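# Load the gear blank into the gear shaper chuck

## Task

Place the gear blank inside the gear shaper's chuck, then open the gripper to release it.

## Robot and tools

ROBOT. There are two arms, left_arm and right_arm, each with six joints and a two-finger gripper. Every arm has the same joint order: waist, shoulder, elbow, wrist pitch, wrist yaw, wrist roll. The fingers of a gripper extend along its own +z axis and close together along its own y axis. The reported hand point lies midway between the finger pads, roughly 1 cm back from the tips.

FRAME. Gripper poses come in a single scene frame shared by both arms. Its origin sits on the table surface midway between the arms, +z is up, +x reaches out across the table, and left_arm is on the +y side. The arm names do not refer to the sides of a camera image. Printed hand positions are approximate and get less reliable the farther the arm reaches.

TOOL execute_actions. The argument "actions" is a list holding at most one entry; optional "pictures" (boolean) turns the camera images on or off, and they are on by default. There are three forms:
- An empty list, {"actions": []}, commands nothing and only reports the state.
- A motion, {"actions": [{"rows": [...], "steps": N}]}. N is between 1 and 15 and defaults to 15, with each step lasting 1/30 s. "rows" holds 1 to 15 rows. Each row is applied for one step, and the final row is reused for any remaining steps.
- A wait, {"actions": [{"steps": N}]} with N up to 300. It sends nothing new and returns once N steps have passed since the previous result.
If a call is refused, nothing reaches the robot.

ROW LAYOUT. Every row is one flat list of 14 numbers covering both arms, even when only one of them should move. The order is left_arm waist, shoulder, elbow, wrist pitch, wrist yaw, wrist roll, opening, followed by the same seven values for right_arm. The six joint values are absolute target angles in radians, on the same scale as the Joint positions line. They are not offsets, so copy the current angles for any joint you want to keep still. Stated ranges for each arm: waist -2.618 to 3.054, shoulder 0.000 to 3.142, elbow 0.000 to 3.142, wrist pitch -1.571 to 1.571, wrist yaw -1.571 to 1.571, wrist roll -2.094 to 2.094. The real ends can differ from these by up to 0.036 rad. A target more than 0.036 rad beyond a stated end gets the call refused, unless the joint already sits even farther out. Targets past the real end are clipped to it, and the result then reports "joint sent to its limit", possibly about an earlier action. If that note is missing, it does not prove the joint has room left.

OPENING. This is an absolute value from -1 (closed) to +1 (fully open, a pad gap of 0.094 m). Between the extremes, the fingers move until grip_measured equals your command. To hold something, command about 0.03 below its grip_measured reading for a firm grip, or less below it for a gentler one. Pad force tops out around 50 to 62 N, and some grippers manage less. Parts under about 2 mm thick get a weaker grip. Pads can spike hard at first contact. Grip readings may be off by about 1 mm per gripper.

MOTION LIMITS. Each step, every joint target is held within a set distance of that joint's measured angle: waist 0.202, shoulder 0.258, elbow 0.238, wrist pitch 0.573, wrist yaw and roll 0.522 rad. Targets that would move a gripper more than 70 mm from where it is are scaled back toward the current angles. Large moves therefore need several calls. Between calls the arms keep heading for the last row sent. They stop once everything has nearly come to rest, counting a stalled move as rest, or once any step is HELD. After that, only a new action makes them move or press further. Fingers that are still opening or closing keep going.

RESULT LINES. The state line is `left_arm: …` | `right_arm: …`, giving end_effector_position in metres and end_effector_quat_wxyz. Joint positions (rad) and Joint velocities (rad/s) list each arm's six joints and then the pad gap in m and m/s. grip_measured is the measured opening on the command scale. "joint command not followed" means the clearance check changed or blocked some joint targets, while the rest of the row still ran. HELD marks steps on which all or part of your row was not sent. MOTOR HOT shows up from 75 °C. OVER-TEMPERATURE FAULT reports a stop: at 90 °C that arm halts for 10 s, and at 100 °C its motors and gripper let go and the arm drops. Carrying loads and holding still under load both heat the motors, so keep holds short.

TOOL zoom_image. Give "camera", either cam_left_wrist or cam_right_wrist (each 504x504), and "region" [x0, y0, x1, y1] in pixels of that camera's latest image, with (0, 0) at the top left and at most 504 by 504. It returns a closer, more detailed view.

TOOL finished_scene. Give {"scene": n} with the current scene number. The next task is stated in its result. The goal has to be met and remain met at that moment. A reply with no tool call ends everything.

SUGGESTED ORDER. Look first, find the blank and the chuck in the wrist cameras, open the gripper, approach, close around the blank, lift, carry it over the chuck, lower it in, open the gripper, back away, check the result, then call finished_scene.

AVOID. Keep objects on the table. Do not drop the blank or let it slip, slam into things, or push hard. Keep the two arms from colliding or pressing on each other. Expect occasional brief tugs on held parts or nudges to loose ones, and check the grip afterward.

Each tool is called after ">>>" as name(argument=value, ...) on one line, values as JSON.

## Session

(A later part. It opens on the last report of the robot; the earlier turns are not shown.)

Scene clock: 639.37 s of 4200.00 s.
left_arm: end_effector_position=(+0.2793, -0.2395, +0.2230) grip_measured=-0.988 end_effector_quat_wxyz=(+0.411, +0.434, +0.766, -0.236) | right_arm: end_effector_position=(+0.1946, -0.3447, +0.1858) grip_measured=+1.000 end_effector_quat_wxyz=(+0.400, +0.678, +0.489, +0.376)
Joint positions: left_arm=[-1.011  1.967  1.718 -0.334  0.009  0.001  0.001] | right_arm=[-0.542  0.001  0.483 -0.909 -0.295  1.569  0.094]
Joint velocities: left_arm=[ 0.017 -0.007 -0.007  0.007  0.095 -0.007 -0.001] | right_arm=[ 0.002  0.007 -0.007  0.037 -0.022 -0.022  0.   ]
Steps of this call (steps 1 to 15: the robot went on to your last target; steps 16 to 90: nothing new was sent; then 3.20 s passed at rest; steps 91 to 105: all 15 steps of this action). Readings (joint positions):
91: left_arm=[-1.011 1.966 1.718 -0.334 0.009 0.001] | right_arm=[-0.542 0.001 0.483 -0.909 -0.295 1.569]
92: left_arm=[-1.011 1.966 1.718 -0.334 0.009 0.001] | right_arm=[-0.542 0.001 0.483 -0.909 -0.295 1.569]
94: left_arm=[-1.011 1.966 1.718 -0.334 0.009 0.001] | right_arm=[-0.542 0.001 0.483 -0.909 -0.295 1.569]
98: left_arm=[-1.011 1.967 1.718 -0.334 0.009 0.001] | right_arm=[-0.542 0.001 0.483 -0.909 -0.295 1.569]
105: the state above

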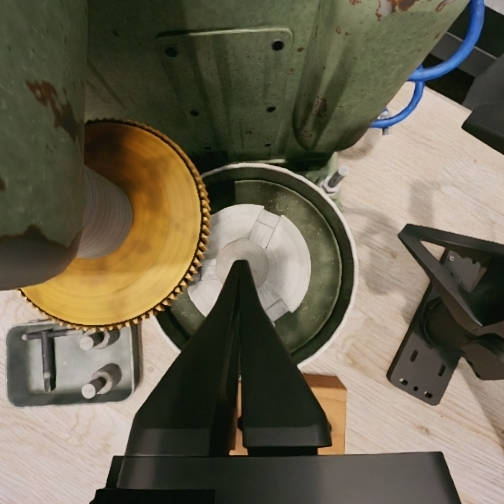

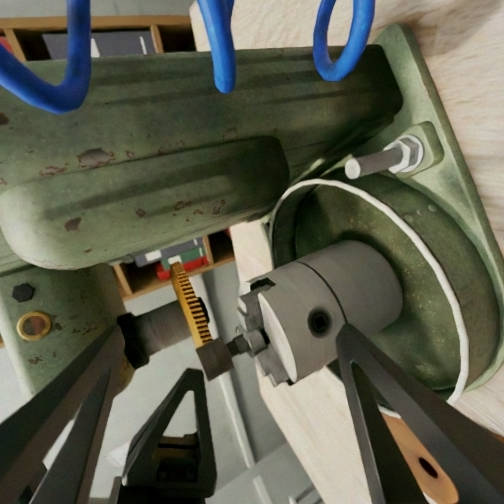

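Relax q4 (it pulls backward).

>>> execute_actions(actions=[{"rows":[[-1.011,2.015,1.724,-0.42,0.01,0,-1,-0.55,0,0.5,-0.9,-0.3,1.57,1],[-1.011,2.015,1.726,-0.41,0.01,0,-1,-0.55,0,0.5,-0.9,-0.3,1.57,1],[-1.011,2.015,1.728,-0.40,0.01,0,-1,-0.55,0,0.5,-0.9,-0.3,1.57,1],[-1.011,2.015,1.73,-0.39,0.01,0,-1,-0.55,0,0.5,-0.9,-0.3,1.57,1],[-1.011,2.015,1.73,-0.38,0.01,0,-1,-0.55,0,0.5,-0.9,-0.3,1.57,1]]}])

>>> zoom_image(camera="cam_right_wrist", region=[150, 270, 310, 410])

Scene clock: 644.23 s of 4200.00 s.
left_arm: end_effector_position=(+0.2795, -0.2399, +0.2236) grip_measured=-0.988 end_effector_quat_wxyz=(+0.412, +0.434, +0.765, -0.236) | right_arm: end_effector_position=(+0.1946, -0.3447, +0.1858) grip_measured=+1.000 end_effector_quat_wxyz=(+0.400, +0.678, +0.489, +0.376)
Joint positions: left_arm=[-1.011  1.967  1.718 -0.331  0.009  0.001  0.001] | right_arm=[-0.542  0.001  0.483 -0.909 -0.295  1.569  0.094]
Joint velocities: left_arm=[ 0.002  0.017 -0.017  0.007 -0.037 -0.022 -0.   ] | right_arm=[-0.022 -0.002 -0.007  0.022 -0.066  0.037  0.   ]
Steps of this call (steps 1 to 15: the robot went on to your last target; steps 16 to 90: nothing new was sent; then 1.37 s passed at rest; steps 91 to 105: all 15 steps of this action). Readings (joint positions):
91: left_arm=[-1.011 1.967 1.718 -0.334 0.009 0.001] | right_arm=[-0.542 0.001 0.483 -0.909 -0.295 1.569]
92: left_arm=[-1.011 1.967 1.718 -0.333 0.009 0.001] | right_arm=[-0.542 0.001 0.483 -0.909 -0.295 1.569]
94: left_arm=[-1.011 1.967 1.718 -0.333 0.009 0.001] | right_arm=[-0.542 0.001 0.483 -0.909 -0.295 1.569]
98: left_arm=[-1.011 1.967 1.718 -0.331 0.009 0.001] | right_arm=[-0.542 0.001 0.483 -0.909 -0.295 1.569]
105: the state above

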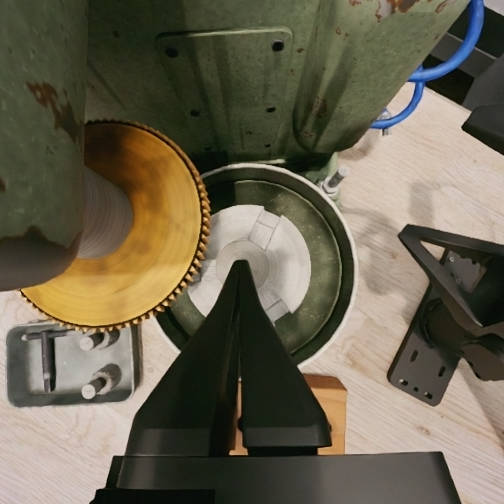

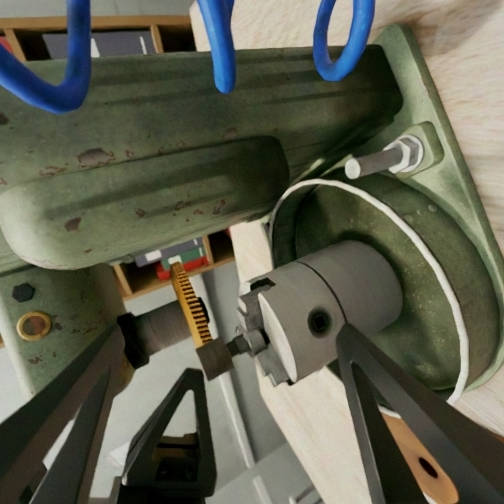

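Region (150, 270, 310, 410) of cam_right_wrist's 504x504 image, scaled by 3.150, with more detail than that image has; it fills the top 441 rows of this view, and the rest is white.

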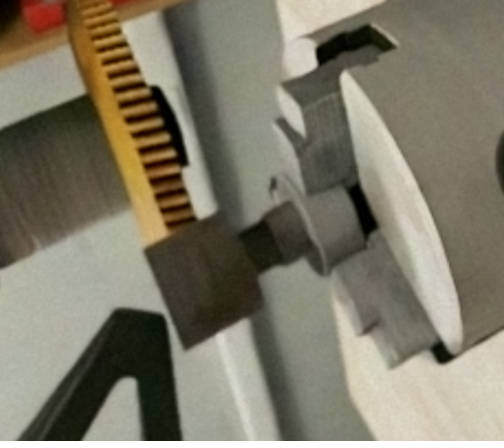

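>>> execute_actions(actions=[{"rows":[[-1.011,2.02,1.732,-0.37,0.01,0,-1,-0.55,0,0.5,-0.9,-0.3,1.57,1],[-1.011,2.023,1.734,-0.365,0.01,0,-1,-0.55,0,0.5,-0.9,-0.3,1.57,1],[-1.011,2.026,1.736,-0.36,0.01,0,-1,-0.55,0,0.5,-0.9,-0.3,1.57,1],[-1.011,2.03,1.738,-0.355,0.01,0,-1,-0.55,0,0.5,-0.9,-0.3,1.57,1]]}])

>>> zoom_image(camera="cam_right_wrist", region=[150, 270, 310, 410])

Scene clock: 649.63 s of 4200.00 s.
left_arm: end_effector_position=(+0.2833, -0.2460, +0.2239) grip_measured=-0.988 end_effector_quat_wxyz=(+0.420, +0.432, +0.761, -0.241) | right_arm: end_effector_position=(+0.1946, -0.3447, +0.1858) grip_measured=+1.000 end_effector_quat_wxyz=(+0.400, +0.678, +0.489, +0.376)
Joint positions: left_arm=[-1.011  1.986  1.729 -0.304  0.009  0.001  0.001] | right_arm=[-0.542  0.001  0.483 -0.909 -0.295  1.569  0.094]
Joint velocities: left_arm=[-0.007  0.017 -0.007  0.007 -0.037  0.066 -0.   ] | right_arm=[ 0.002 -0.002  0.002  0.022 -0.007  0.066  0.   ]
Steps of this call (steps 1 to 15: the robot went on to your last target; steps 16 to 90: nothing new was sent; then 1.90 s passed at rest; steps 91 to 105: all 15 steps of this action). Readings (joint positions):
91: left_arm=[-1.011 1.967 1.718 -0.330 0.009 0.001] | right_arm=[-0.542 0.001 0.483 -0.909 -0.295 1.569]
92: left_arm=[-1.011 1.969 1.718 -0.328 0.009 0.001] | right_arm=[-0.542 0.001 0.483 -0.909 -0.295 1.569]
94: left_arm=[-1.011 1.975 1.724 -0.321 0.009 0.001] | right_arm=[-0.542 0.001 0.483 -0.909 -0.295 1.569]
98: left_arm=[-1.011 1.985 1.729 -0.306 0.009 0.001] | right_arm=[-0.542 0.001 0.483 -0.909 -0.295 1.569]
105: the state above

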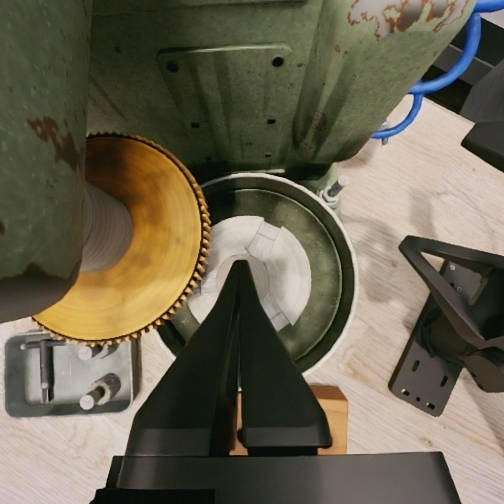

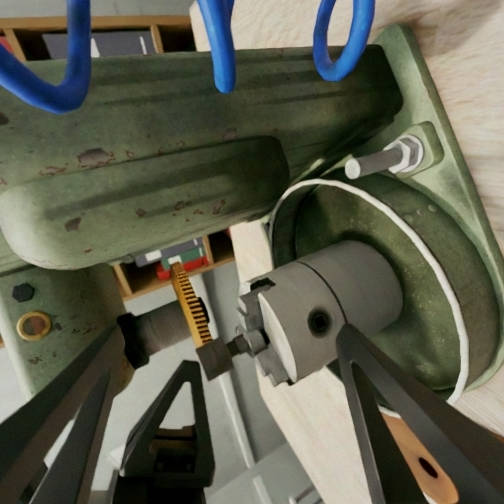

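Region (150, 270, 310, 410) of cam_right_wrist's 504x504 image, scaled by 3.150, with more detail than that image has; it fills the top 441 rows of this view, and the rest is white.

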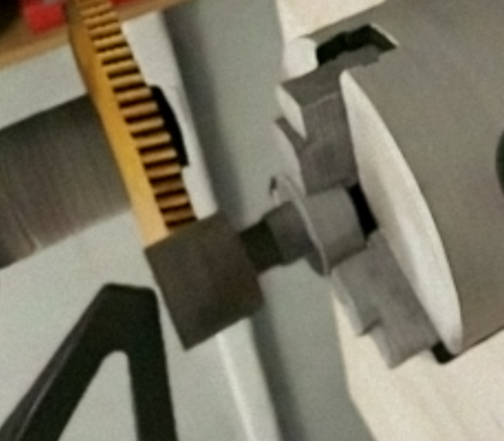

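>>> execute_actions(actions=[{"rows":[[-1.011,2.04,1.72,-0.40,0.01,0,-1,-0.55,0,0.5,-0.9,-0.3,1.57,1],[-1.011,2.05,1.70,-0.44,0.01,0,-1,-0.55,0,0.5,-0.9,-0.3,1.57,1],[-1.011,2.06,1.69,-0.48,0.01,0,-1,-0.55,0,0.5,-0.9,-0.3,1.57,1],[-1.011,2.07,1.68,-0.52,0.01,0,-1,-0.55,0,0.5,-0.9,-0.3,1.57,1]]}])

>>> zoom_image(camera="cam_right_wrist", region=[150, 270, 310, 410])

Scene clock: 658.50 s of 4200.00 s.
left_arm: end_effector_position=(+0.2832, -0.2459, +0.2220) grip_measured=-0.988 end_effector_quat_wxyz=(+0.418, +0.432, +0.762, -0.239) | right_arm: end_effector_position=(+0.1946, -0.3447, +0.1858) grip_measured=+1.000 end_effector_quat_wxyz=(+0.400, +0.678, +0.489, +0.376)
Joint positions: left_arm=[-1.011  1.988  1.729 -0.307  0.009  0.001  0.001] | right_arm=[-0.542  0.001  0.483 -0.909 -0.295  1.569  0.094]
Joint velocities: left_arm=[-0.032  0.007 -0.002  0.066 -0.051 -0.022  0.001] | right_arm=[ 0.007  0.007  0.012  0.051  0.051 -0.051  0.   ]
Steps of this call (steps 1 to 15: the robot went on to your last target; steps 16 to 90: nothing new was sent; then 5.37 s passed at rest; steps 91 to 105: all 15 steps of this action). Readings (joint positions):
91: left_arm=[-1.011 1.986 1.729 -0.305 0.009 0.001] | right_arm=[-0.542 0.001 0.483 -0.909 -0.295 1.569]
92: left_arm=[-1.011 1.988 1.729 -0.306 0.009 0.001] | right_arm=[-0.542 0.001 0.483 -0.909 -0.295 1.569]
94: left_arm=[-1.011 1.988 1.729 -0.307 0.009 0.001] | right_arm=[-0.542 0.001 0.483 -0.909 -0.295 1.569]
98: left_arm=[-1.011 1.988 1.729 -0.307 0.009 0.001] | right_arm=[-0.542 0.001 0.483 -0.909 -0.295 1.569]
105: the state above

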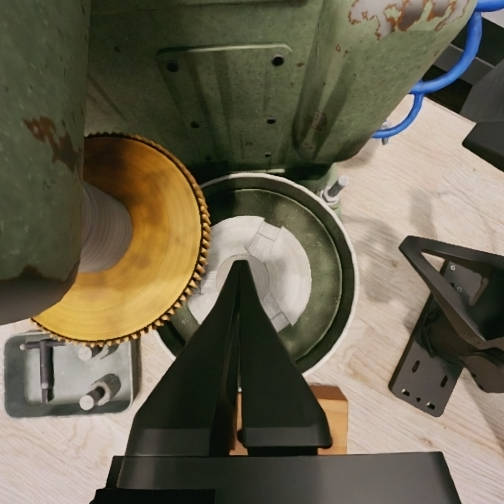

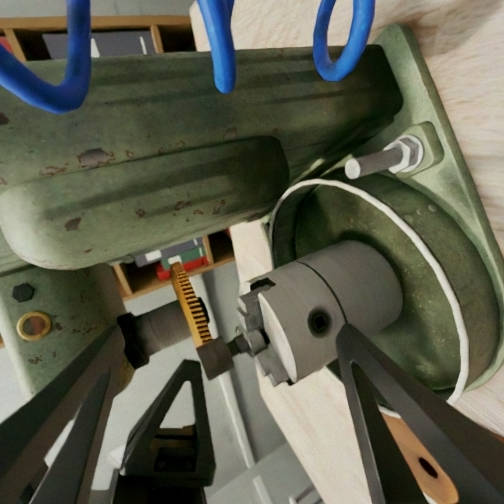

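Region (150, 270, 310, 410) of cam_right_wrist's 504x504 image, scaled by 3.150, with more detail than that image has; it fills the top 441 rows of this view, and the rest is white.

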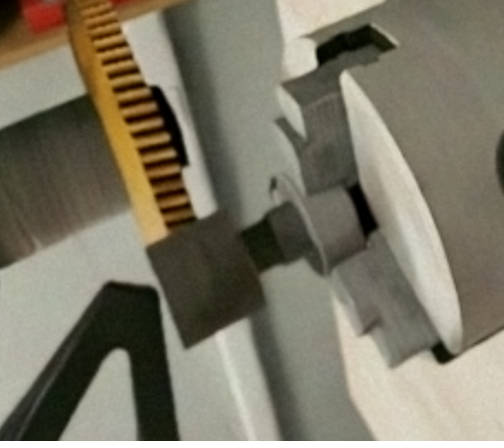

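>>> execute_actions(actions=[{"rows":[[-1.011,2.08,1.67,-0.56,0.05,0,-1,-0.55,0,0.5,-0.9,-0.3,1.57,1],[-1.011,2.09,1.66,-0.6,0.08,0,-1,-0.55,0,0.5,-0.9,-0.3,1.57,1],[-1.011,2.1,1.65,-0.64,0.08,0,-1,-0.55,0,0.5,-0.9,-0.3,1.57,1],[-1.011,2.1,1.65,-0.64,0.08,0,-1,-0.55,0,0.5,-0.9,-0.3,1.57,1],[-1.011,2.1,1.65,-0.64,0.04,0,-1,-0.55,0,0.5,-0.9,-0.3,1.57,1],[-1.011,2.1,1.65,-0.64,0.0,0,-1,-0.55,0,0.5,-0.9,-0.3,1.57,1],[-1.011,2.1,1.65,-0.64,-0.04,0,-1,-0.55,0,0.5,-0.9,-0.3,1.57,1],[-1.011,2.1,1.65,-0.64,-0.06,0,-1,-0.55,0,0.5,-0.9,-0.3,1.57,1],[-1.011,2.1,1.65,-0.64,-0.06,0,-1,-0.55,0,0.5,-0.9,-0.3,1.57,1],[-1.011,2.1,1.65,-0.64,-0.06,0,-1,-0.55,0,0.5,-0.9,-0.3,1.57,1],[-1.011,2.1,1.65,-0.64,0.01,0,-1,-0.55,0,0.5,-0.9,-0.3,1.57,1]]}])

>>> zoom_image(camera="cam_right_wrist", region=[150, 270, 310, 410])

Scene clock: 666.63 s of 4200.00 s.
left_arm: end_effector_position=(+0.2833, -0.2458, +0.2218) grip_measured=-0.988 end_effector_quat_wxyz=(+0.418, +0.432, +0.763, -0.238) | right_arm: end_effector_position=(+0.1946, -0.3447, +0.1858) grip_measured=+1.000 end_effector_quat_wxyz=(+0.400, +0.678, +0.489, +0.376)
Joint positions: left_arm=[-1.011  1.988  1.729 -0.307  0.006  0.001  0.001] | right_arm=[-0.542  0.001  0.483 -0.909 -0.295  1.569  0.094]
Joint velocities: left_arm=[-0.007 -0.002 -0.002 -0.081 -0.037  0.095 -0.001] | right_arm=[-0.007  0.002 -0.007  0.066  0.022  0.066  0.   ]
Steps of this call (steps 1 to 15: the robot went on to your last target; steps 16 to 90: nothing new was sent; then 4.63 s passed at rest; steps 91 to 105: all 15 steps of this action). Readings (joint positions):
91: left_arm=[-1.011 1.988 1.729 -0.307 0.011 0.001] | right_arm=[-0.542 0.001 0.483 -0.909 -0.295 1.569]
92: left_arm=[-1.011 1.988 1.729 -0.307 0.014 0.001] | right_arm=[-0.542 0.001 0.483 -0.909 -0.295 1.569]
94: left_arm=[-1.011 1.988 1.729 -0.307 0.015 0.001] | right_arm=[-0.542 0.001 0.483 -0.909 -0.295 1.569]
98: left_arm=[-1.011 1.988 1.729 -0.307 0.007 0.001] | right_arm=[-0.542 0.001 0.483 -0.909 -0.295 1.569]
105: the state above

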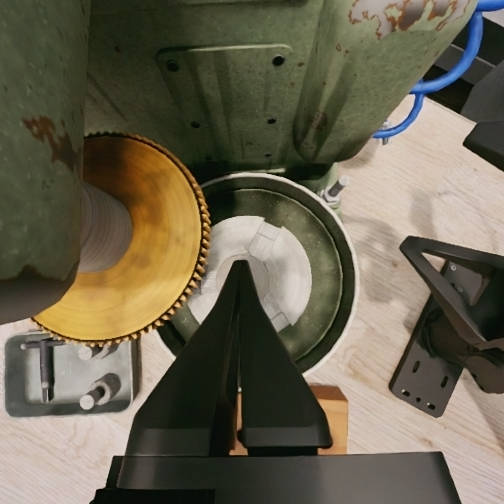

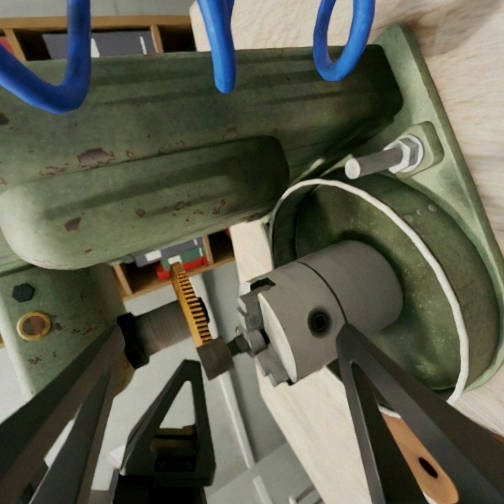

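Region (150, 270, 310, 410) of cam_right_wrist's 504x504 image, scaled by 3.150, with more detail than that image has; it fills the top 441 rows of this view, and the rest is white.

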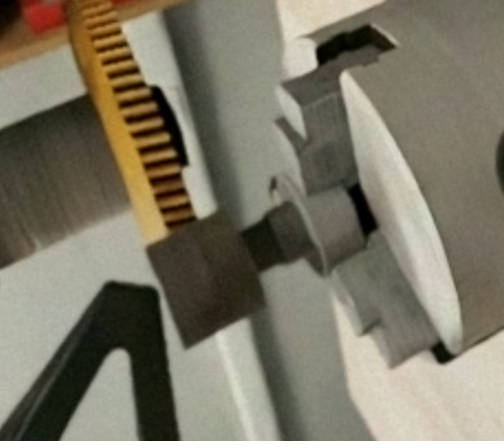

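>>> execute_actions(actions=[{"rows":[[-1.011,2.08,1.69,-0.5,0.01,0,-1,-0.55,0,0.5,-0.9,-0.3,1.57,1],[-1.011,2.07,1.72,-0.42,0.01,0,-1,-0.55,0,0.5,-0.9,-0.3,1.57,1],[-1.011,2.06,1.74,-0.37,0.01,0,-1,-0.55,0,0.5,-0.9,-0.3,1.57,1],[-1.011,2.055,1.75,-0.35,0.01,0,-1,-0.55,0,0.5,-0.9,-0.3,1.57,1]]}])

>>> zoom_image(camera="cam_right_wrist", region=[150, 270, 310, 410])

Scene clock: 676.10 s of 4200.00 s.
left_arm: end_effector_position=(+0.2860, -0.2505, +0.2066) grip_measured=-0.988 end_effector_quat_wxyz=(+0.411, +0.434, +0.767, -0.234) | right_arm: end_effector_position=(+0.1946, -0.3447, +0.1858) grip_measured=+1.000 end_effector_quat_wxyz=(+0.400, +0.678, +0.489, +0.376)
Joint positions: left_arm=[-1.011  2.023  1.735 -0.298  0.006  0.001  0.001] | right_arm=[-0.542  0.001  0.483 -0.909 -0.295  1.569  0.094]
Joint velocities: left_arm=[-0.007 -0.017  0.012 -0.037  0.095 -0.007  0.001] | right_arm=[-0.002 -0.002 -0.007 -0.081  0.037 -0.007  0.   ]
Steps of this call (steps 1 to 15: the robot went on to your last target; steps 16 to 90: nothing new was sent; then 5.97 s passed at rest; steps 91 to 105: all 15 steps of this action). Readings (joint positions):
91: left_arm=[-1.011 1.990 1.729 -0.307 0.006 0.001] | right_arm=[-0.542 0.001 0.483 -0.909 -0.295 1.569]
92: left_arm=[-1.011 1.993 1.729 -0.304 0.006 0.001] | right_arm=[-0.542 0.001 0.483 -0.909 -0.295 1.569]
94: left_arm=[-1.011 2.007 1.731 -0.306 0.006 0.001] | right_arm=[-0.542 0.001 0.483 -0.909 -0.295 1.569]
98: left_arm=[-1.011 2.023 1.735 -0.298 0.006 0.001] | right_arm=[-0.542 0.001 0.483 -0.909 -0.295 1.569]
105: the state above

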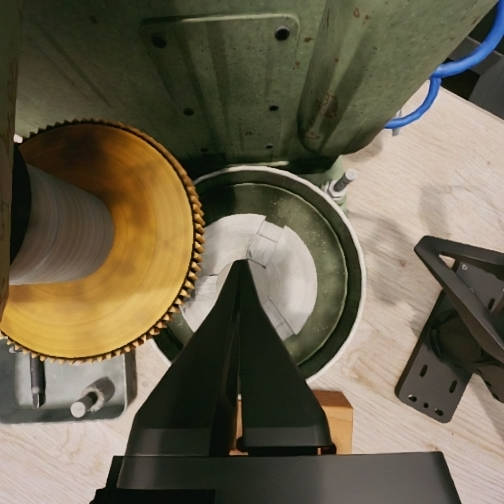

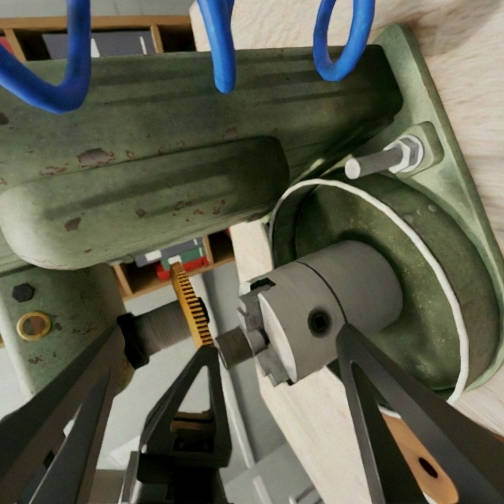

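Region (150, 270, 310, 410) of cam_right_wrist's 504x504 image, scaled by 3.150, with more detail than that image has; it fills the top 441 rows of this view, and the rest is white.

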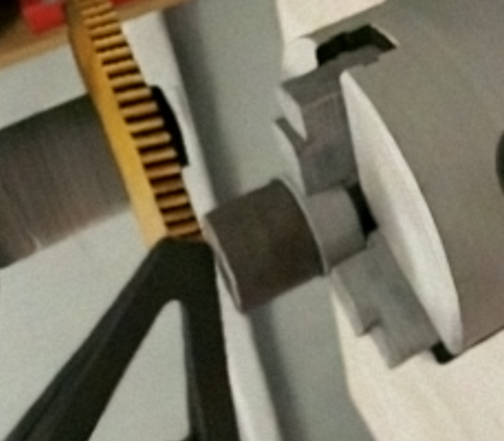

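Seated.

>>> execute_actions(actions=[{"rows":[[-1.011,1.93,1.72,-0.30,0.01,0,-1,-0.55,0,0.5,-0.9,-0.3,1.57,1]]}], pictures=false)

>>> finished_scene(scene=1)

Scene clock: 679.63 s of 4200.00 s.
left_arm: end_effector_position=(+0.2809, -0.2420, +0.2519) grip_measured=-0.988 end_effector_quat_wxyz=(+0.442, +0.424, +0.749, -0.252) | right_arm: end_effector_position=(+0.1946, -0.3447, +0.1858) grip_measured=+1.000 end_effector_quat_wxyz=(+0.400, +0.678, +0.489, +0.376)
Joint positions: left_arm=[-1.011  1.937  1.723 -0.288  0.006  0.001  0.001] | right_arm=[-0.542  0.001  0.483 -0.909 -0.295  1.569  0.094]
Joint velocities: left_arm=[ 0.012 -0.002  0.002 -0.022  0.051 -0.037 -0.   ] | right_arm=[ 0.032 -0.007  0.002  0.007 -0.007  0.022  0.   ]
Steps of this call (steps 1 to 15: the robot went on to your last target; steps 16 to 90: nothing new was sent; then 0.03 s passed at rest; steps 91 to 105: all 15 steps of this action). Readings (joint positions):
91: left_arm=[-1.011 2.015 1.733 -0.297 0.006 0.001] | right_arm=[-0.542 0.001 0.483 -0.909 -0.295 1.569]
92: left_arm=[-1.011 2.005 1.726 -0.301 0.006 0.001] | right_arm=[-0.542 0.001 0.483 -0.909 -0.295 1.569]
94: left_arm=[-1.011 1.980 1.723 -0.305 0.006 0.001] | right_arm=[-0.542 0.001 0.483 -0.909 -0.295 1.569]
98: left_arm=[-1.011 1.942 1.723 -0.293 0.006 0.001] | right_arm=[-0.542 0.001 0.483 -0.909 -0.295 1.569]
105: the state above

The scene is finished: the task was done.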